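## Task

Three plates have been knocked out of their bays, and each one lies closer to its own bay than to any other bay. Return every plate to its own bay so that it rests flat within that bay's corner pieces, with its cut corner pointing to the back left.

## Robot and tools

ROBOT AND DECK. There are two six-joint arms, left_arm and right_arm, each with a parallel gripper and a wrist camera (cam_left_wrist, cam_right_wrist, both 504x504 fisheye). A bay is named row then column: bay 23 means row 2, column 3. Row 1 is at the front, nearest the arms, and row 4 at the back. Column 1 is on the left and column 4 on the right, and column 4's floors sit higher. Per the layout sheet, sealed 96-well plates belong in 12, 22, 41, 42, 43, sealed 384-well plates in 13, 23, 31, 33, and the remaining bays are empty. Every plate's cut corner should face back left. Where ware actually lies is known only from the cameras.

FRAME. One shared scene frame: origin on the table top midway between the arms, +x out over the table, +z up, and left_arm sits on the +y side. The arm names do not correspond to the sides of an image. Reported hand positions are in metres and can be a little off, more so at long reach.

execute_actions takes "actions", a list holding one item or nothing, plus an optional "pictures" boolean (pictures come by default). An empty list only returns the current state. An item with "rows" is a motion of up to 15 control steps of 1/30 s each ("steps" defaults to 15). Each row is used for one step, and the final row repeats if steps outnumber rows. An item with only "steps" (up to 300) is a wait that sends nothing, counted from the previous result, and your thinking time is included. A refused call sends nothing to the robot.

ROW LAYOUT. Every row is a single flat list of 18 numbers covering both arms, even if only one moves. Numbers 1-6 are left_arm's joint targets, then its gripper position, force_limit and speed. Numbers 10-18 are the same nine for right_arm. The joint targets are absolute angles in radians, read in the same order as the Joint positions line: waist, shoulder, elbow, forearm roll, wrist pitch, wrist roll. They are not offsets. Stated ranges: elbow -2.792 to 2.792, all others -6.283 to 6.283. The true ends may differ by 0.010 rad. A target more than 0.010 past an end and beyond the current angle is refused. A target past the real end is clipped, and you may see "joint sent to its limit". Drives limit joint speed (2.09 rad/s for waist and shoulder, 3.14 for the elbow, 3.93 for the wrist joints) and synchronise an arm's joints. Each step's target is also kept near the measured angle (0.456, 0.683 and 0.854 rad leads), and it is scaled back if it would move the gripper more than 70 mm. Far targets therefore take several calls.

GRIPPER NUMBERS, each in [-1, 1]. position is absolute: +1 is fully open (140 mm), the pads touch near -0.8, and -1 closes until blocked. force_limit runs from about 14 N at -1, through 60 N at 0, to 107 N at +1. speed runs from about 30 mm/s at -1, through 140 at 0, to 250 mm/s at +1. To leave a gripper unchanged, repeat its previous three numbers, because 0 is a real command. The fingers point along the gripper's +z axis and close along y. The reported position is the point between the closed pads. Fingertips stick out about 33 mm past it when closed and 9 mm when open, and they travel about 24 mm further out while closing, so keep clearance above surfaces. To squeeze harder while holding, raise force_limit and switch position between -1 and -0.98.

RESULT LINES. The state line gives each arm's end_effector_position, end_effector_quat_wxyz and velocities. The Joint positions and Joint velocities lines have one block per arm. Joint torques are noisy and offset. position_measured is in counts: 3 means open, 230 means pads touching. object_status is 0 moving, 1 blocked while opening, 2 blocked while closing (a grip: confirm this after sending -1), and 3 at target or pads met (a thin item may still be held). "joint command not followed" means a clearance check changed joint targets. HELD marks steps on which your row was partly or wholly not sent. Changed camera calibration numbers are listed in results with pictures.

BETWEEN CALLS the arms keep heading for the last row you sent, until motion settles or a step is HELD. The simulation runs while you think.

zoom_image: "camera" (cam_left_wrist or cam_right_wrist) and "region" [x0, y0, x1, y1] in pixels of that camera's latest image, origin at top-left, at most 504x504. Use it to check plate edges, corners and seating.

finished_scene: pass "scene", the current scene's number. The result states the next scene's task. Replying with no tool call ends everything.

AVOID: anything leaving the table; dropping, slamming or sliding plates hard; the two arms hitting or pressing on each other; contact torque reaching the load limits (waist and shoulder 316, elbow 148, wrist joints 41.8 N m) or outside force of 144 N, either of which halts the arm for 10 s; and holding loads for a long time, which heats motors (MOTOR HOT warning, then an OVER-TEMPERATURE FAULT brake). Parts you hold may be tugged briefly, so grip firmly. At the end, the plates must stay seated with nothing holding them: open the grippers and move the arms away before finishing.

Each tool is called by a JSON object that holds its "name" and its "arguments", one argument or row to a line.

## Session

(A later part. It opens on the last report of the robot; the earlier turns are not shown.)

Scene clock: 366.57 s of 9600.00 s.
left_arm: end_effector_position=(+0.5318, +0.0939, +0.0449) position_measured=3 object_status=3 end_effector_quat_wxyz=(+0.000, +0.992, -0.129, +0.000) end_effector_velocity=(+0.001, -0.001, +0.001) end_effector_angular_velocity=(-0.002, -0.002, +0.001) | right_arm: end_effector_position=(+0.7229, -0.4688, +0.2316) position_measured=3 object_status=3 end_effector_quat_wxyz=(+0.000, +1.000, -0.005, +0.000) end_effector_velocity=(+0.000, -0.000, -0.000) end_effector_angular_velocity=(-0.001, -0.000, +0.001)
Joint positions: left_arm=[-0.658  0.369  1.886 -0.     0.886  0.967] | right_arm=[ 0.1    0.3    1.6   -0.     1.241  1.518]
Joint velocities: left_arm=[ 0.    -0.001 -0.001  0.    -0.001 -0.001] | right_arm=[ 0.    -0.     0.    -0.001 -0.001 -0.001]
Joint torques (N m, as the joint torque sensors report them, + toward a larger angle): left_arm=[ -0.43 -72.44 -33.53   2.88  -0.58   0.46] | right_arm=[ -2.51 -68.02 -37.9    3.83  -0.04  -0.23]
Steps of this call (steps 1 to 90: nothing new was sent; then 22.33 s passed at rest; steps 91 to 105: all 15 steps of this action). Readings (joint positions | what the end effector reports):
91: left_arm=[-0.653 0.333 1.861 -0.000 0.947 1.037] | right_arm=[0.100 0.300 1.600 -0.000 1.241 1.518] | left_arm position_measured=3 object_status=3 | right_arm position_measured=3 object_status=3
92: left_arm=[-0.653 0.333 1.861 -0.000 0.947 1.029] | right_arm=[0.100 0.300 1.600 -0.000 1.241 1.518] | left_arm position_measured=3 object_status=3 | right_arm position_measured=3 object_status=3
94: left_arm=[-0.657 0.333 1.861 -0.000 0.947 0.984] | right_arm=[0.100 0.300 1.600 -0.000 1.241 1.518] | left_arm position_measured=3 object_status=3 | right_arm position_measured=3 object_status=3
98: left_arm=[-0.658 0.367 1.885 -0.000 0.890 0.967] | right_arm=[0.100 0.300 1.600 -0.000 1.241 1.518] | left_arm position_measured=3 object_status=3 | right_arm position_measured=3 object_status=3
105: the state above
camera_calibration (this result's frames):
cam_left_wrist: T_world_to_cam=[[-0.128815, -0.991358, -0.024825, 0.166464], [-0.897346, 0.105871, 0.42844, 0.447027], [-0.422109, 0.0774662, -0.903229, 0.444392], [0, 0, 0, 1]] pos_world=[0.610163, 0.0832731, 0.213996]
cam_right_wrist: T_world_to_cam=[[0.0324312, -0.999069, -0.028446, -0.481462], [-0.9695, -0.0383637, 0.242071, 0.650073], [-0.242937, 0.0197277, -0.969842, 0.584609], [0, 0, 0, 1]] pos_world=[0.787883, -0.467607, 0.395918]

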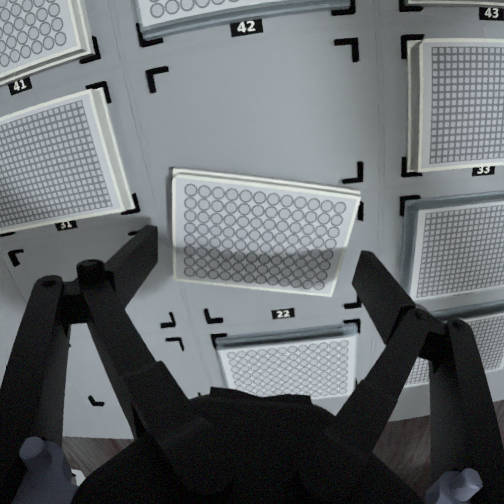

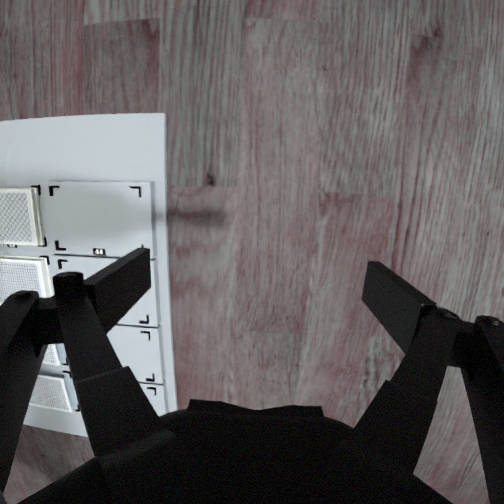

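{"name": "execute_actions", "arguments": {
  "actions": [
    {"rows":[[-0.6582,0.3808,1.8935,0,0.8667,0.967,1,0,-0.5,0.1,0.3,1.6,0,1.241,1.518,1,0,0],[-0.6582,0.3808,1.8935,0,0.8667,0.967,1,0,-0.5,0.1,0.3,1.6,0,1.241,1.518,1,0,0],[-0.6582,0.3808,1.8935,0,0.8667,0.967,1,0,-0.5,0.1,0.3,1.6,0,1.241,1.518,1,0,0],[-0.6582,0.3808,1.8935,0,0.8667,0.967,1,0,-0.5,0.1,0.3,1.6,0,1.241,1.518,1,0,0],[-0.6582,0.3808,1.8935,0,0.8667,0.967,1,0,-0.5,0.1,0.3,1.6,0,1.241,1.518,1,0,0],[-0.6582,0.3808,1.8935,0,0.8667,0.967,1,0,-0.5,0.1,0.3,1.6,0,1.241,1.518,1,0,0],[-0.6582,0.3808,1.8935,0,0.8667,0.967,-1,0,-0.3,0.1,0.3,1.6,0,1.241,1.518,1,0,0]],"steps":15}
  ]
}}

Scene clock: 374.10 s of 9600.00 s.
left_arm: end_effector_position=(+0.5319, +0.0939, +0.0340) position_measured=39 object_status=0 end_effector_quat_wxyz=(+0.000, +0.992, -0.129, +0.000) end_effector_velocity=(-0.000, +0.000, -0.001) end_effector_angular_velocity=(+0.001, +0.001, -0.000) | right_arm: end_effector_position=(+0.7229, -0.4688, +0.2316) position_measured=3 object_status=3 end_effector_quat_wxyz=(+0.000, +1.000, -0.005, +0.000) end_effector_velocity=(+0.000, +0.000, +0.000) end_effector_angular_velocity=(+0.001, +0.000, -0.000)
Joint positions: left_arm=[-0.658  0.381  1.893 -0.     0.867  0.967] | right_arm=[ 0.1    0.3    1.6   -0.     1.241  1.518]
Joint velocities: left_arm=[-0.     0.001  0.001 -0.     0.     0.   ] | right_arm=[ 0.     0.    -0.001  0.001  0.001  0.   ]
Joint torques (N m, as the joint torque sensors report them, + toward a larger angle): left_arm=[  3.01 -49.12 -20.25   4.18  -0.79   0.17] | right_arm=[ -1.67 -67.74 -38.32   4.09   0.07  -0.26]
Steps of this call (steps 1 to 15: the robot went on to your last target; steps 16 to 90: nothing new was sent; then 4.03 s passed at rest; steps 91 to 105: all 15 steps of this action). Readings (joint positions | what the end effector reports):
91: left_arm=[-0.658 0.369 1.886 0.000 0.886 0.967] | right_arm=[0.100 0.300 1.600 -0.000 1.241 1.518] | left_arm position_measured=3 object_status=3 | right_arm position_measured=3 object_status=3
92: left_arm=[-0.658 0.372 1.888 0.000 0.879 0.967] | right_arm=[0.100 0.300 1.600 -0.000 1.241 1.518] | left_arm position_measured=3 object_status=3 | right_arm position_measured=3 object_status=3
94: left_arm=[-0.658 0.380 1.893 0.000 0.868 0.967] | right_arm=[0.100 0.300 1.600 -0.000 1.241 1.518] | left_arm position_measured=3 object_status=3 | right_arm position_measured=3 object_status=3
98: left_arm=[-0.658 0.381 1.893 0.000 0.867 0.967] | right_arm=[0.100 0.300 1.600 -0.000 1.241 1.518] | left_arm position_measured=6 object_status=0 | right_arm position_measured=3 object_status=3
105: the state above
camera_calibration (this result's frames):
cam_left_wrist: T_world_to_cam=[[-0.128623, -0.991388, -0.0245985, 0.166047], [-0.89741, 0.105802, 0.428324, 0.451854], [-0.422033, 0.0771672, -0.90329, 0.434558], [0, 0, 0, 1]] pos_world=[0.610254, 0.0832758, 0.203077]
cam_right_wrist: T_world_to_cam=[[0.032431, -0.999069, -0.028446, -0.481461], [-0.9695, -0.0383636, 0.242071, 0.650073], [-0.242937, 0.0197278, -0.969842, 0.584609], [0, 0, 0, 1]] pos_world=[0.787883, -0.467607, 0.395918]

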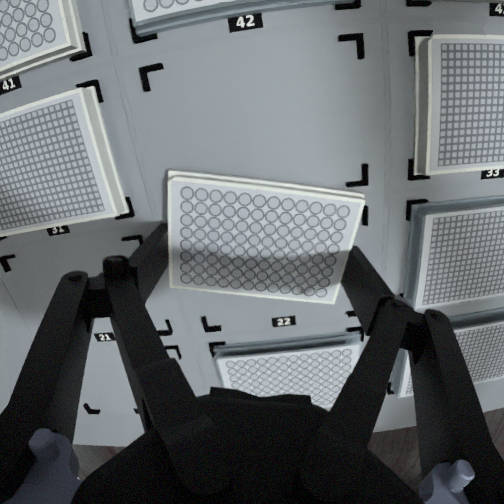

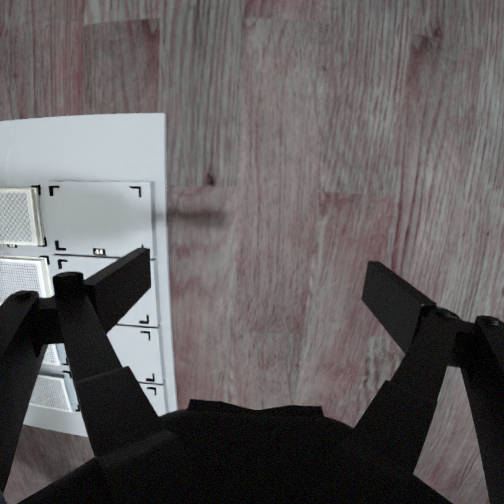

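{"name": "execute_actions", "arguments": {
  "actions": [
    {"rows":[[-0.6582,0.3786,1.8922,0,0.8702,0.967,-1,0,-0.3,0.1,0.3,1.6,0,1.241,1.518,1,0,0],[-0.6582,0.3786,1.8922,0,0.8702,0.967,-1,0,-0.3,0.1,0.3,1.6,0,1.241,1.518,1,0,0],[-0.6582,0.3786,1.8922,0,0.8702,0.967,-1,0,-0.3,0.1,0.3,1.6,0,1.241,1.518,1,0,0],[-0.6582,0.3786,1.8922,0,0.8702,0.967,-1,0,-0.3,0.1,0.3,1.6,0,1.241,1.518,1,0,0],[-0.6582,0.3786,1.8922,0,0.8702,0.967,-1,0,-0.3,0.1,0.3,1.6,0,1.241,1.518,1,0,0],[-0.6582,0.372,1.888,0,0.881,0.967,-1,0,-0.3,0.1,0.3,1.6,0,1.241,1.518,1,0,0],[-0.6582,0.364,1.883,0,0.894,0.967,-1,0,-0.3,0.1,0.3,1.6,0,1.241,1.518,1,0,0],[-0.6582,0.3524,1.8756,0,0.913,0.967,-1,0,-0.3,0.1,0.3,1.6,0,1.241,1.518,1,0,0]],"steps":15}
  ]
}}

Scene clock: 380.67 s of 9600.00 s.
left_arm: end_effector_position=(+0.5317, +0.0941, +0.0603) position_measured=40 object_status=2 end_effector_quat_wxyz=(+0.000, +0.992, -0.129, +0.000) end_effector_velocity=(+0.001, -0.001, +0.002) end_effector_angular_velocity=(-0.001, -0.001, +0.000) | right_arm: end_effector_position=(+0.7229, -0.4688, +0.2316) position_measured=3 object_status=3 end_effector_quat_wxyz=(+0.000, +1.000, -0.005, +0.000) end_effector_velocity=(+0.000, +0.000, +0.000) end_effector_angular_velocity=(+0.000, -0.001, +0.001)
Joint positions: left_arm=[-0.658  0.353  1.876  0.     0.913  0.967] | right_arm=[ 0.1    0.3    1.6   -0.     1.241  1.518]
Joint velocities: left_arm=[-0.    -0.001 -0.002  0.     0.002 -0.   ] | right_arm=[ 0.    -0.    -0.001  0.     0.    -0.   ]
Joint torques (N m, as the joint torque sensors report them, + toward a larger angle): left_arm=[ -0.75 -71.13 -35.56   3.52  -0.76   0.01] | right_arm=[ -1.6  -67.52 -37.74   3.98   0.01  -0.29]
Steps of this call (steps 1 to 15: the robot went on to your last target; steps 16 to 90: nothing new was sent; then 3.07 s passed at rest; steps 91 to 105: all 15 steps of this action). Readings (joint positions | what the end effector reports):
91: left_arm=[-0.658 0.381 1.893 0.000 0.867 0.967] | right_arm=[0.100 0.300 1.600 -0.000 1.241 1.518] | left_arm position_measured=39 object_status=2 | right_arm position_measured=3 object_status=3
92: left_arm=[-0.658 0.380 1.893 0.000 0.868 0.967] | right_arm=[0.100 0.300 1.600 -0.000 1.241 1.518] | left_arm position_measured=39 object_status=2 | right_arm position_measured=3 object_status=3
94: left_arm=[-0.658 0.379 1.893 0.000 0.870 0.967] | right_arm=[0.100 0.300 1.600 -0.000 1.241 1.518] | left_arm position_measured=40 object_status=2 | right_arm position_measured=3 object_status=3
98: left_arm=[-0.658 0.370 1.887 0.000 0.884 0.967] | right_arm=[0.100 0.300 1.600 -0.000 1.241 1.518] | left_arm position_measured=40 object_status=2 | right_arm position_measured=3 object_status=3
105: the state above
camera_calibration (this result's frames):
cam_left_wrist: T_world_to_cam=[[-0.128794, -0.991357, -0.0249523, 0.167016], [-0.897337, 0.105794, 0.428479, 0.440376], [-0.422136, 0.0775759, -0.903207, 0.458175], [0, 0, 0, 1]] pos_world=[0.610088, 0.0834403, 0.229302]
cam_right_wrist: T_world_to_cam=[[0.0324311, -0.999069, -0.028446, -0.481462], [-0.9695, -0.0383636, 0.242071, 0.650073], [-0.242937, 0.0197278, -0.969842, 0.584609], [0, 0, 0, 1]] pos_world=[0.787883, -0.467607, 0.395918]

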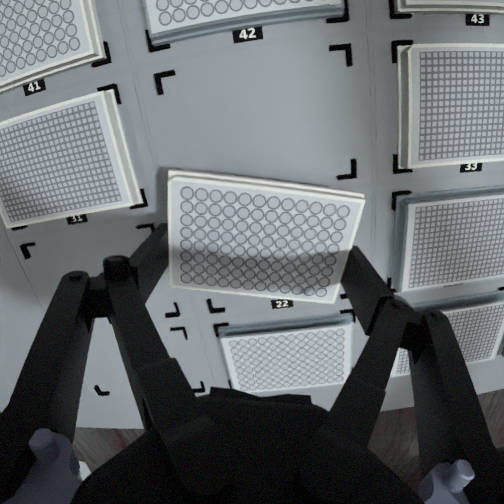

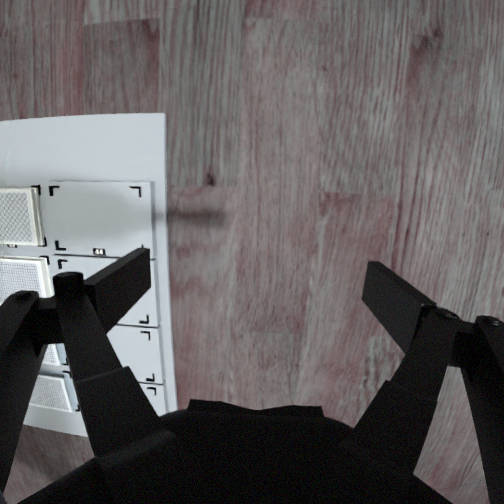

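{"name": "execute_actions", "arguments": {
  "actions": [
    {"rows":[[-0.7028,0.3309,1.908,0,0.9021,0.658,-1,0,-0.3,0.1,0.3,1.6,0,1.241,1.518,1,0,0]],"steps":15}
  ]
}}

{"name": "zoom_image", "arguments": {
  "camera": "cam_left_wrist",
  "region": [150,140,390,240]
}}

Scene clock: 390.33 s of 9600.00 s.
left_arm: end_effector_position=(+0.5000, +0.0871, +0.0600) position_measured=40 object_status=2 end_effector_quat_wxyz=(+0.000, +1.000, +0.003, +0.000) end_effector_velocity=(-0.000, -0.000, -0.001) end_effector_angular_velocity=(+0.000, -0.000, -0.001) | right_arm: end_effector_position=(+0.7229, -0.4688, +0.2316) position_measured=3 object_status=3 end_effector_quat_wxyz=(+0.000, +1.000, -0.005, +0.000) end_effector_velocity=(+0.000, +0.000, +0.000) end_effector_angular_velocity=(+0.001, -0.000, -0.001)
Joint positions: left_arm=[-0.703  0.331  1.908 -0.     0.902  0.658] | right_arm=[ 0.1    0.3    1.6   -0.     1.241  1.518]
Joint velocities: left_arm=[-0.     0.001  0.     0.    -0.001 -0.   ] | right_arm=[-0.001  0.    -0.     0.001  0.    -0.   ]
Joint torques (N m, as the joint torque sensors report them, + toward a larger angle): left_arm=[ -1.93 -68.26 -34.06   3.39  -0.59   0.3 ] | right_arm=[ -2.56 -68.59 -37.87   3.99   0.05  -0.45]
Steps of this call (steps 1 to 15: the robot went on to your last target; steps 16 to 90: nothing new was sent; then 6.17 s passed at rest; steps 91 to 105: all 15 steps of this action). Readings (joint positions | what the end effector reports):
91: left_arm=[-0.658 0.352 1.876 -0.000 0.913 0.967] | right_arm=[0.100 0.300 1.600 -0.000 1.241 1.518] | left_arm position_measured=40 object_status=2 | right_arm position_measured=3 object_status=3
92: left_arm=[-0.659 0.352 1.876 -0.000 0.913 0.958] | right_arm=[0.100 0.300 1.600 -0.000 1.241 1.518] | left_arm position_measured=40 object_status=2 | right_arm position_measured=3 object_status=3
94: left_arm=[-0.668 0.348 1.883 -0.000 0.911 0.899] | right_arm=[0.100 0.300 1.600 -0.000 1.241 1.518] | left_arm position_measured=40 object_status=2 | right_arm position_measured=3 object_status=3
98: left_arm=[-0.698 0.333 1.904 -0.000 0.903 0.695] | right_arm=[0.100 0.300 1.600 -0.000 1.241 1.518] | left_arm position_measured=40 object_status=2 | right_arm position_measured=3 object_status=3
105: the state above
camera_calibration (this result's frames):
cam_left_wrist: T_world_to_cam=[[0.134784, -0.990568, -0.0246684, 0.0241343], [-0.893778, -0.132287, 0.428557, 0.431745], [-0.427778, -0.0357146, -0.903178, 0.457841], [0, 0, 0, 1]] pos_world=[0.578486, 0.0973724, 0.22908]
cam_right_wrist: T_world_to_cam=[[0.0324312, -0.999069, -0.0284461, -0.481462], [-0.9695, -0.0383638, 0.242071, 0.650073], [-0.242937, 0.0197278, -0.969842, 0.584609], [0, 0, 0, 1]] pos_world=[0.787883, -0.467607, 0.395918]

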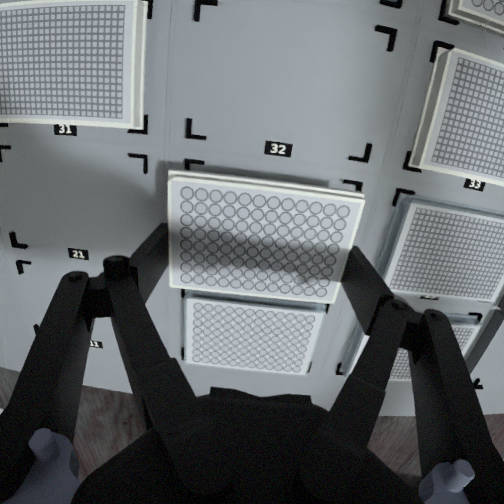

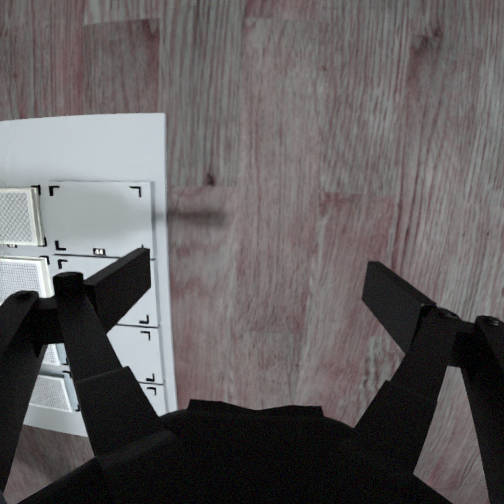

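Region (150, 140, 390, 240) of cam_left_wrist's 504x504 image, scaled by 2.100, with more detail than that image has; it fills the top 210 rows of this view, and the rest is white.

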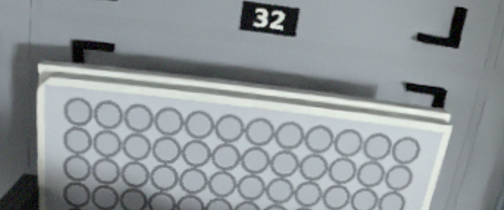

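{"name": "execute_actions", "arguments": {
  "actions": [
    {"rows":[[-0.7071,0.3535,1.9092,0,0.8783,0.6537,-1,0,-0.3,0.1,0.3,1.6,0,1.241,1.518,1,0,0]],"steps":15}
  ]
}}

{"name": "zoom_image", "arguments": {
  "camera": "cam_left_wrist",
  "region": [150,140,390,240]
}}

Scene clock: 401.87 s of 9600.00 s.
left_arm: end_effector_position=(+0.5009, +0.0815, +0.0450) position_measured=40 object_status=2 end_effector_quat_wxyz=(+0.000, +1.000, +0.003, +0.000) end_effector_velocity=(-0.000, -0.000, +0.000) end_effector_angular_velocity=(+0.000, +0.000, -0.000) | right_arm: end_effector_position=(+0.7229, -0.4688, +0.2316) position_measured=3 object_status=3 end_effector_quat_wxyz=(+0.000, +1.000, -0.005, +0.000) end_effector_velocity=(-0.000, -0.000, -0.000) end_effector_angular_velocity=(+0.001, +0.001, -0.001)
Joint positions: left_arm=[-0.707  0.353  1.909  0.     0.878  0.654] | right_arm=[0.1   0.3   1.6   0.    1.241 1.518]
Joint velocities: left_arm=[-0.    -0.    -0.    -0.     0.001  0.   ] | right_arm=[-0.     0.     0.     0.001  0.001  0.001]
Joint torques (N m, as the joint torque sensors report them, + toward a larger angle): left_arm=[ -1.59 -70.68 -32.97   3.22  -0.91   0.14] | right_arm=[ -1.44 -67.82 -38.09   3.95   0.07  -0.44]
Steps of this call (steps 1 to 15: the robot went on to your last target; steps 16 to 90: nothing new was sent; then 8.03 s passed at rest; steps 91 to 105: all 15 steps of this action). Readings (joint positions | what the end effector reports):
91: left_arm=[-0.703 0.331 1.908 0.000 0.902 0.658] | right_arm=[0.100 0.300 1.600 0.000 1.241 1.518] | left_arm position_measured=40 object_status=2 | right_arm position_measured=3 object_status=3
92: left_arm=[-0.704 0.335 1.908 0.000 0.897 0.657] | right_arm=[0.100 0.300 1.600 0.000 1.241 1.518] | left_arm position_measured=40 object_status=2 | right_arm position_measured=3 object_status=3
94: left_arm=[-0.707 0.351 1.909 0.000 0.881 0.654] | right_arm=[0.100 0.300 1.600 0.000 1.241 1.518] | left_arm position_measured=40 object_status=2 | right_arm position_measured=3 object_status=3
98: left_arm=[-0.707 0.353 1.909 0.000 0.878 0.654] | right_arm=[0.100 0.300 1.600 0.000 1.241 1.518] | left_arm position_measured=40 object_status=2 | right_arm position_measured=3 object_status=3
105: the state above
camera_calibration (this result's frames):
cam_left_wrist: T_world_to_cam=[[0.134794, -0.990566, -0.0246718, 0.0180577], [-0.893786, -0.132298, 0.428536, 0.438211], [-0.427758, -0.0357129, -0.903188, 0.444414], [0, 0, 0, 1]] pos_world=[0.579335, 0.0917331, 0.214045]
cam_right_wrist: T_world_to_cam=[[0.0324276, -0.999069, -0.0284557, -0.481453], [-0.9695, -0.0383625, 0.24207, 0.650075], [-0.242936, 0.019738, -0.969841, 0.584613], [0, 0, 0, 1]] pos_world=[0.787883, -0.467606, 0.395918]

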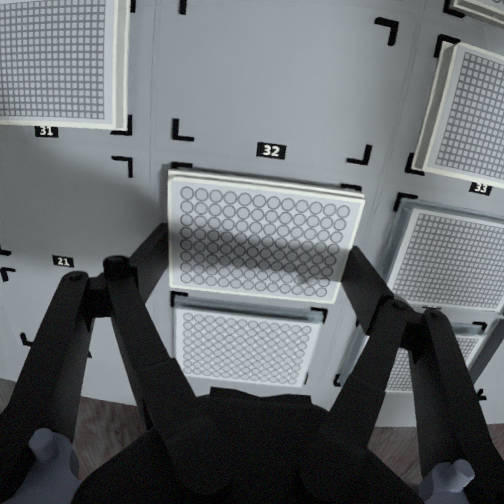

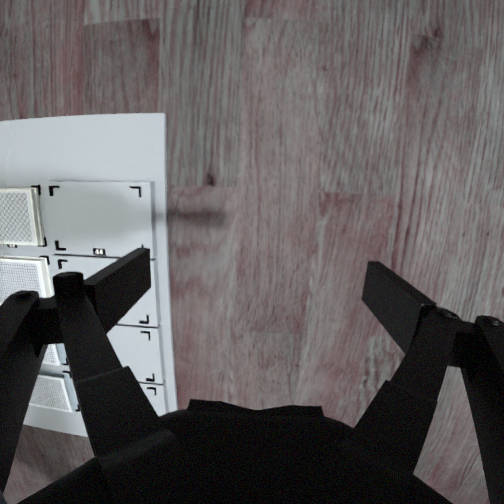

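Region (150, 140, 390, 240) of cam_left_wrist's 504x504 image, scaled by 2.100, with more detail than that image has; it fills the top 210 rows of this view, and the rest is white.

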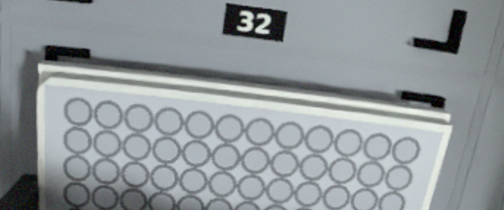

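{"name": "execute_actions", "arguments": {
  "actions": [
    {"rows":[[-0.7071,0.3595,1.9128,0,0.8687,0.6537,-1,0,-0.3,0.1,0.3,1.6,0,1.241,1.518,1,0,0],[-0.7071,0.3595,1.9128,0,0.8687,0.6537,-1,0,-0.3,0.1,0.3,1.6,0,1.241,1.518,1,0,0],[-0.7071,0.3595,1.9128,0,0.8687,0.6537,-1,0,-0.3,0.1,0.3,1.6,0,1.241,1.518,1,0,0],[-0.7071,0.3645,1.9159,0,0.8606,0.6537,-1,0,-0.3,0.1,0.3,1.6,0,1.241,1.518,1,0,0]],"steps":15}
  ]
}}

{"name": "zoom_image", "arguments": {
  "camera": "cam_left_wrist",
  "region": [150,140,390,340]
}}

Scene clock: 410.10 s of 9600.00 s.
left_arm: end_effector_position=(+0.5009, +0.0815, +0.0350) position_measured=40 object_status=2 end_effector_quat_wxyz=(+0.000, +1.000, +0.003, +0.000) end_effector_velocity=(+0.000, -0.000, +0.001) end_effector_angular_velocity=(-0.000, -0.001, -0.000) | right_arm: end_effector_position=(+0.7229, -0.4688, +0.2316) position_measured=3 object_status=3 end_effector_quat_wxyz=(+0.000, +1.000, -0.005, +0.000) end_effector_velocity=(+0.000, +0.000, +0.000) end_effector_angular_velocity=(+0.001, -0.001, -0.000)
Joint positions: left_arm=[-0.707  0.364  1.916 -0.     0.861  0.654] | right_arm=[0.1   0.3   1.6   0.    1.241 1.518]
Joint velocities: left_arm=[-0.    -0.    -0.001  0.     0.001  0.   ] | right_arm=[ 0.    -0.     0.     0.001 -0.001 -0.   ]
Joint torques (N m, as the joint torque sensors report them, + toward a larger angle): left_arm=[ -1.14 -73.35 -31.66   3.19  -0.43  -0.04] | right_arm=[ -2.54 -67.68 -37.9    3.89   0.07  -0.35]
Steps of this call (steps 1 to 15: the robot went on to your last target; steps 16 to 90: nothing new was sent; then 4.73 s passed at rest; steps 91 to 105: all 15 steps of this action). Readings (joint positions | what the end effector reports):
91: left_arm=[-0.707 0.354 1.909 -0.000 0.878 0.654] | right_arm=[0.100 0.300 1.600 0.000 1.241 1.518] | left_arm position_measured=40 object_status=2 | right_arm position_measured=3 object_status=3
92: left_arm=[-0.707 0.356 1.910 0.000 0.874 0.654] | right_arm=[0.100 0.300 1.600 0.000 1.241 1.518] | left_arm position_measured=40 object_status=2 | right_arm position_measured=3 object_status=3
94: left_arm=[-0.707 0.360 1.913 -0.000 0.869 0.654] | right_arm=[0.100 0.300 1.600 0.000 1.241 1.518] | left_arm position_measured=40 object_status=2 | right_arm position_measured=3 object_status=3
98: left_arm=[-0.707 0.364 1.916 -0.000 0.861 0.654] | right_arm=[0.100 0.300 1.600 0.000 1.241 1.518] | left_arm position_measured=40 object_status=2 | right_arm position_measured=3 object_status=3
105: the state above
camera_calibration (this result's frames):
cam_left_wrist: T_world_to_cam=[[0.134827, -0.990563, -0.0246501, 0.0177769], [-0.89377, -0.132317, 0.428565, 0.442468], [-0.427783, -0.0357505, -0.903174, 0.435432], [0, 0, 0, 1]] pos_world=[0.579337, 0.0917219, 0.204082]
cam_right_wrist: T_world_to_cam=[[0.0324279, -0.999069, -0.0284557, -0.481454], [-0.9695, -0.0383629, 0.24207, 0.650074], [-0.242936, 0.019738, -0.969841, 0.584613], [0, 0, 0, 1]] pos_world=[0.787883, -0.467606, 0.395918]

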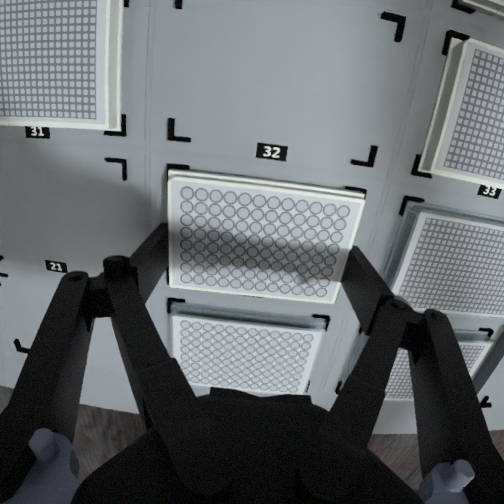

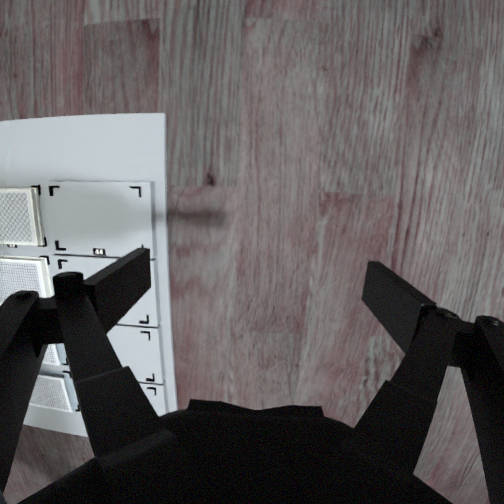

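Region (150, 140, 390, 340) of cam_left_wrist's 504x504 image, scaled by 2.100, with more detail than that image has.

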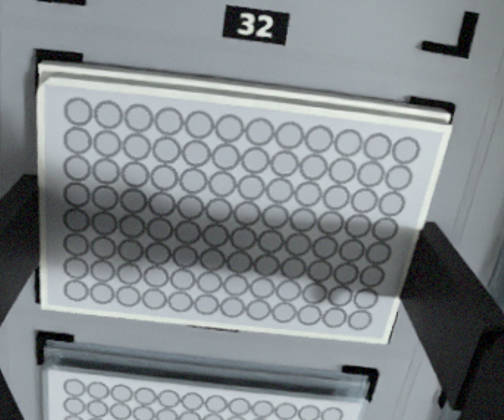

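{"name": "execute_actions", "arguments": {
  "actions": [
    {"rows":[[-0.7083,0.3637,1.9172,0,0.8601,0.6525,-1,0,-0.3,0.1,0.3,1.6,0,1.241,1.518,1,0,0],[-0.7083,0.3637,1.9172,0,0.8601,0.6525,-1,0,-0.3,0.1,0.3,1.6,0,1.241,1.518,1,0,0],[-0.7083,0.3637,1.9172,0,0.8601,0.6525,-1,0,-0.3,0.1,0.3,1.6,0,1.241,1.518,1,0,0],[-0.7083,0.3637,1.9172,0,0.8601,0.6525,-1,0,-0.3,0.1,0.3,1.6,0,1.241,1.518,1,0,0],[-0.7083,0.3637,1.9172,0,0.8601,0.6525,-1,0,-0.3,0.1,0.3,1.6,0,1.241,1.518,1,0,0],[-0.7083,0.3653,1.9182,0,0.8575,0.6525,-1,0,-0.3,0.1,0.3,1.6,0,1.241,1.518,1,0,0],[-0.7083,0.3653,1.9182,0,0.8575,0.6525,-1,0,-0.3,0.1,0.3,1.6,0,1.241,1.518,1,0,0],[-0.7083,0.367,1.9193,0,0.8547,0.6525,-1,0,-0.3,0.1,0.3,1.6,0,1.241,1.518,1,0,0]],"steps":15}
  ]
}}

{"name": "zoom_image", "arguments": {
  "camera": "cam_left_wrist",
  "region": [150,140,390,340]
}}

Scene clock: 420.90 s of 9600.00 s.
left_arm: end_effector_position=(+0.5000, +0.0815, +0.0322) position_measured=40 object_status=2 end_effector_quat_wxyz=(+0.000, +1.000, +0.003, +0.000) end_effector_velocity=(-0.001, +0.002, -0.003) end_effector_angular_velocity=(+0.003, +0.003, -0.000) | right_arm: end_effector_position=(+0.7229, -0.4688, +0.2316) position_measured=3 object_status=3 end_effector_quat_wxyz=(+0.000, +1.000, -0.005, +0.000) end_effector_velocity=(+0.000, -0.000, +0.000) end_effector_angular_velocity=(-0.000, +0.000, +0.001)
Joint positions: left_arm=[-0.708  0.367  1.919  0.     0.855  0.652] | right_arm=[0.1   0.3   1.6   0.    1.241 1.518]
Joint velocities: left_arm=[-0.     0.002  0.003  0.    -0.001  0.   ] | right_arm=[ 0.     0.    -0.001 -0.     0.001 -0.001]
Joint torques (N m, as the joint torque sensors report them, + toward a larger angle): left_arm=[ -7.77 -40.81 -14.53   1.58  -0.1    0.24] | right_arm=[ -1.27 -68.51 -37.46   3.9    0.14  -0.34]
Steps of this call (steps 1 to 15: the robot went on to your last target; steps 16 to 90: nothing new was sent; then 7.30 s passed at rest; steps 91 to 105: all 15 steps of this action). Readings (joint positions | what the end effector reports):
91: left_arm=[-0.707 0.365 1.916 0.000 0.861 0.654] | right_arm=[0.100 0.300 1.600 0.000 1.241 1.518] | left_arm position_measured=40 object_status=2 | right_arm position_measured=3 object_status=3
92: left_arm=[-0.708 0.364 1.917 0.000 0.860 0.653] | right_arm=[0.100 0.300 1.600 0.000 1.241 1.518] | left_arm position_measured=40 object_status=2 | right_arm position_measured=3 object_status=3
94: left_arm=[-0.708 0.364 1.917 0.000 0.860 0.653] | right_arm=[0.100 0.300 1.600 0.000 1.241 1.518] | left_arm position_measured=40 object_status=2 | right_arm position_measured=3 object_status=3
98: left_arm=[-0.708 0.365 1.918 0.000 0.858 0.652] | right_arm=[0.100 0.300 1.600 0.000 1.241 1.518] | left_arm position_measured=40 object_status=2 | right_arm position_measured=3 object_status=3
105: the state above
camera_calibration (this result's frames):
cam_left_wrist: T_world_to_cam=[[0.13482, -0.990569, -0.0244224, 0.0178335], [-0.893886, -0.132222, 0.428351, 0.442953], [-0.42754, -0.0359193, -0.903282, 0.432342], [0, 0, 0, 1]] pos_world=[0.578388, 0.0917628, 0.201223]
cam_right_wrist: T_world_to_cam=[[0.0324278, -0.999069, -0.0284557, -0.481454], [-0.9695, -0.0383627, 0.24207, 0.650074], [-0.242936, 0.019738, -0.969841, 0.584613], [0, 0, 0, 1]] pos_world=[0.787883, -0.467606, 0.395918]

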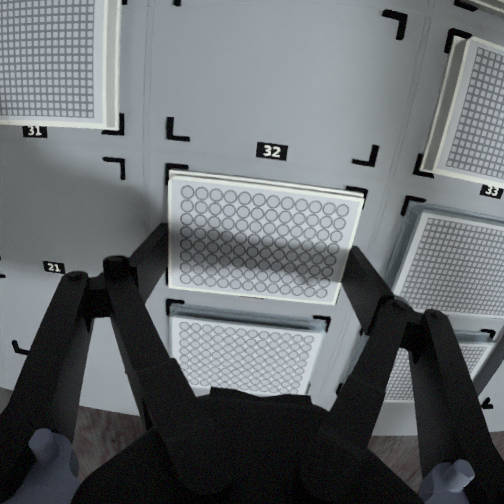

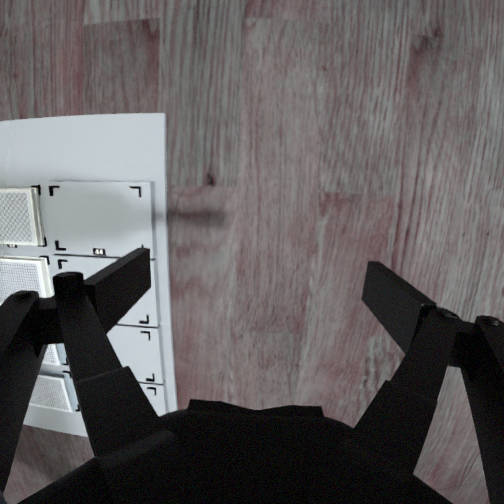

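Region (150, 140, 390, 340) of cam_left_wrist's 504x504 image, scaled by 2.100, with more detail than that image has.

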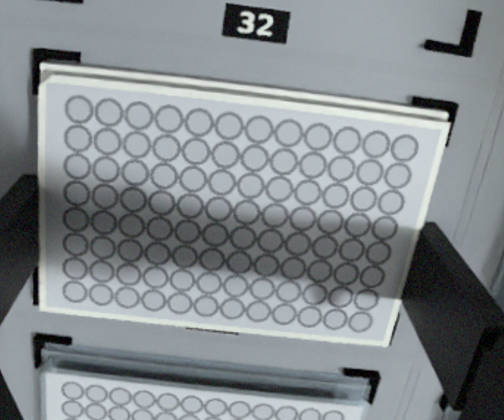

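Contact; back up to .034 and release.

{"name": "execute_actions", "arguments": {
  "actions": [
    {"rows":[[-0.7083,0.3645,1.9177,0,0.8588,0.6525,-1,0,-0.3,0.1,0.3,1.6,0,1.241,1.518,1,0,0],[-0.7083,0.3645,1.9177,0,0.8588,0.6525,-1,0,-0.3,0.1,0.3,1.6,0,1.241,1.518,1,0,0],[-0.7083,0.3645,1.9177,0,0.8588,0.6525,-1,0,-0.3,0.1,0.3,1.6,0,1.241,1.518,1,0,0],[-0.7083,0.3645,1.9177,0,0.8588,0.6525,-1,0,-0.3,0.1,0.3,1.6,0,1.241,1.518,1,0,0],[-0.7083,0.3645,1.9177,0,0.8588,0.6525,1,0,-0.5,0.1,0.3,1.6,0,1.241,1.518,1,0,0]],"steps":15}
  ],
  "pictures": false
}}

{"name": "execute_actions", "arguments": {
  "actions": [
    {"rows":[[-0.7083,0.3645,1.9177,0,0.8588,0.6525,1,0,-0.5,0.1,0.3,1.6,0,1.241,1.518,1,0,0],[-0.7083,0.3645,1.9177,0,0.8588,0.6525,1,0,-0.5,0.1,0.3,1.6,0,1.241,1.518,1,0,0],[-0.7083,0.3645,1.9177,0,0.8588,0.6525,1,0,-0.5,0.1,0.3,1.6,0,1.241,1.518,1,0,0],[-0.7083,0.3645,1.9177,0,0.8588,0.6525,1,0,-0.5,0.1,0.3,1.6,0,1.241,1.518,1,0,0],[-0.7083,0.315,1.884,0,0.942,0.6525,1,0,-0.5,0.1,0.3,1.6,0,1.241,1.518,1,0,0]],"steps":15}
  ]
}}

{"name": "zoom_image", "arguments": {
  "camera": "cam_left_wrist",
  "region": [130,130,400,350]
}}

Scene clock: 434.30 s of 9600.00 s.
left_arm: end_effector_position=(+0.4998, +0.0815, +0.0342) position_measured=3 object_status=0 end_effector_quat_wxyz=(+0.000, +1.000, +0.003, +0.000) end_effector_velocity=(+0.001, -0.000, -0.001) end_effector_angular_velocity=(+0.001, +0.000, +0.001) | right_arm: end_effector_position=(+0.7229, -0.4688, +0.2316) position_measured=3 object_status=3 end_effector_quat_wxyz=(+0.000, +1.000, -0.005, +0.000) end_effector_velocity=(-0.001, +0.000, -0.000) end_effector_angular_velocity=(+0.001, +0.001, -0.001)
Joint positions: left_arm=[-0.708  0.365  1.918 -0.     0.859  0.652] | right_arm=[0.1   0.3   1.6   0.    1.241 1.518]
Joint velocities: left_arm=[ 0.001  0.003 -0.001  0.    -0.001 -0.   ] | right_arm=[-0.    -0.     0.001  0.001  0.001  0.   ]
Joint torques (N m, as the joint torque sensors report them, + toward a larger angle): left_arm=[ -0.99 -72.14 -32.5    3.19  -0.57   0.17] | right_arm=[ -2.69 -68.6  -37.78   3.87   0.    -0.41]
Steps of this call (steps 1 to 15: the robot went on to your last target; steps 16 to 90: nothing new was sent; then 9.90 s passed at rest; steps 91 to 105: all 15 steps of this action). Readings (joint positions | what the end effector reports):
91: left_arm=[-0.708 0.367 1.919 -0.000 0.855 0.652] | right_arm=[0.100 0.300 1.600 0.000 1.241 1.518] | left_arm position_measured=40 object_status=2 | right_arm position_measured=3 object_status=3
92: left_arm=[-0.708 0.366 1.919 -0.000 0.857 0.652] | right_arm=[0.100 0.300 1.600 0.000 1.241 1.518] | left_arm position_measured=40 object_status=2 | right_arm position_measured=3 object_status=3
94: left_arm=[-0.708 0.365 1.918 -0.000 0.859 0.652] | right_arm=[0.100 0.300 1.600 0.000 1.241 1.518] | left_arm position_measured=40 object_status=2 | right_arm position_measured=3 object_status=3
98: left_arm=[-0.708 0.365 1.918 -0.000 0.859 0.652] | right_arm=[0.100 0.300 1.600 0.000 1.241 1.518] | left_arm position_measured=28 object_status=0 | right_arm position_measured=3 object_status=3
105: the state above

Scene clock: 434.80 s of 9600.00 s.
left_arm: end_effector_position=(+0.4999, +0.0816, +0.0810) position_measured=3 object_status=3 end_effector_quat_wxyz=(+0.000, +1.000, +0.003, +0.000) end_effector_velocity=(+0.000, -0.000, -0.001) end_effector_angular_velocity=(+0.001, +0.001, -0.000) | right_arm: end_effector_position=(+0.7229, -0.4688, +0.2316) position_measured=3 object_status=3 end_effector_quat_wxyz=(+0.000, +1.000, -0.005, +0.000) end_effector_velocity=(-0.000, -0.000, +0.000) end_effector_angular_velocity=(-0.000, -0.000, +0.000)
Joint positions: left_arm=[-0.708  0.315  1.884  0.     0.942  0.652] | right_arm=[0.1   0.3   1.6   0.    1.241 1.518]
Joint velocities: left_arm=[-0.     0.002 -0.001 -0.001  0.001  0.001] | right_arm=[-0.    -0.    -0.    -0.     0.    -0.001]
Joint torques (N m, as the joint torque sensors report them, + toward a larger angle): left_arm=[  0.1  -69.08 -34.97   3.32  -0.11   0.15] | right_arm=[ -3.6  -68.04 -37.73   3.88   0.04  -0.32]
Steps of this call (steps 1 to 15: all 15 steps of this action). Readings (joint positions | what the end effector reports):
1: left_arm=[-0.708 0.365 1.918 -0.000 0.859 0.652] | right_arm=[0.100 0.300 1.600 0.000 1.241 1.518] | left_arm position_measured=3 object_status=0 | right_arm position_measured=3 object_status=3
2: left_arm=[-0.708 0.365 1.918 -0.000 0.859 0.652] | right_arm=[0.100 0.300 1.600 0.000 1.241 1.518] | left_arm position_measured=3 object_status=0 | right_arm position_measured=3 object_status=3
4: left_arm=[-0.708 0.365 1.918 -0.000 0.859 0.652] | right_arm=[0.100 0.300 1.600 0.000 1.241 1.518] | left_arm position_measured=3 object_status=3 | right_arm position_measured=3 object_status=3
8: left_arm=[-0.708 0.332 1.895 0.000 0.914 0.652] | right_arm=[0.100 0.300 1.600 0.000 1.241 1.518] | left_arm position_measured=3 object_status=3 | right_arm position_measured=3 object_status=3
15: the state above
camera_calibration (this result's frames):
cam_left_wrist: T_world_to_cam=[[0.13487, -0.990558, -0.0245776, 0.019142], [-0.893812, -0.132329, 0.428474, 0.421918], [-0.427681, -0.0358206, -0.90322, 0.47649], [0, 0, 0, 1]] pos_world=[0.578319, 0.0918612, 0.250065]
cam_right_wrist: T_world_to_cam=[[0.0324278, -0.999069, -0.0284558, -0.481454], [-0.9695, -0.0383628, 0.24207, 0.650074], [-0.242936, 0.0197381, -0.969841, 0.584613], [0, 0, 0, 1]] pos_world=[0.787883, -0.467606, 0.395918]

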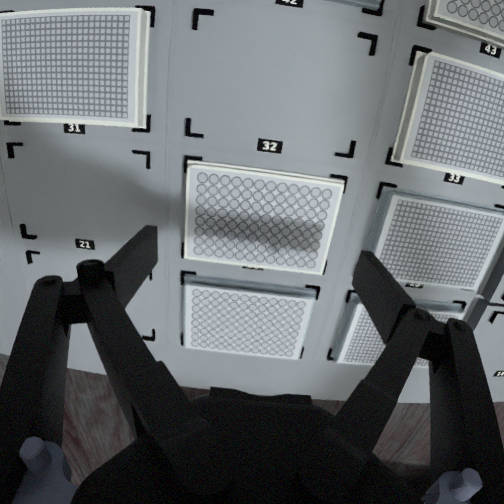

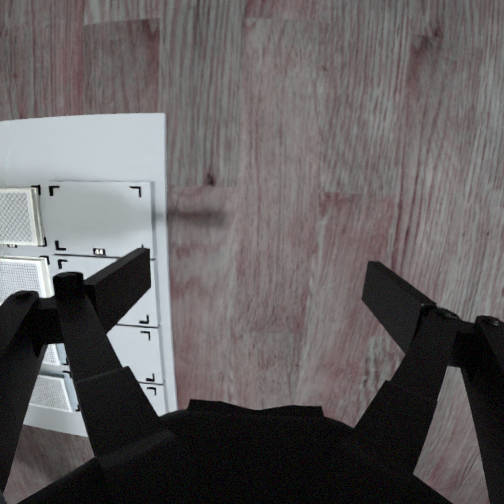

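Region (130, 130, 400, 350) of cam_left_wrist's 504x504 image, scaled by 1.867, with more detail than that image has; it fills the top 411 rows of this view, and the rest is white.

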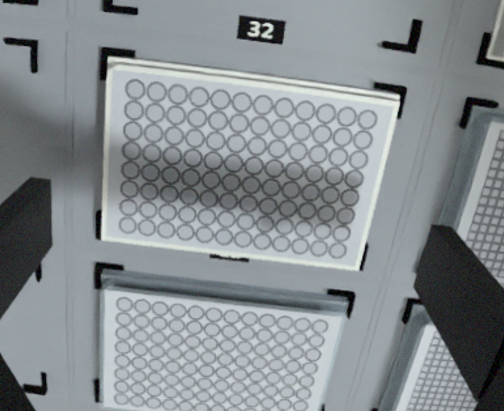

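{"name": "finished_scene", "arguments": {
  "scene": 1
}}

The scene is finished: the task was done.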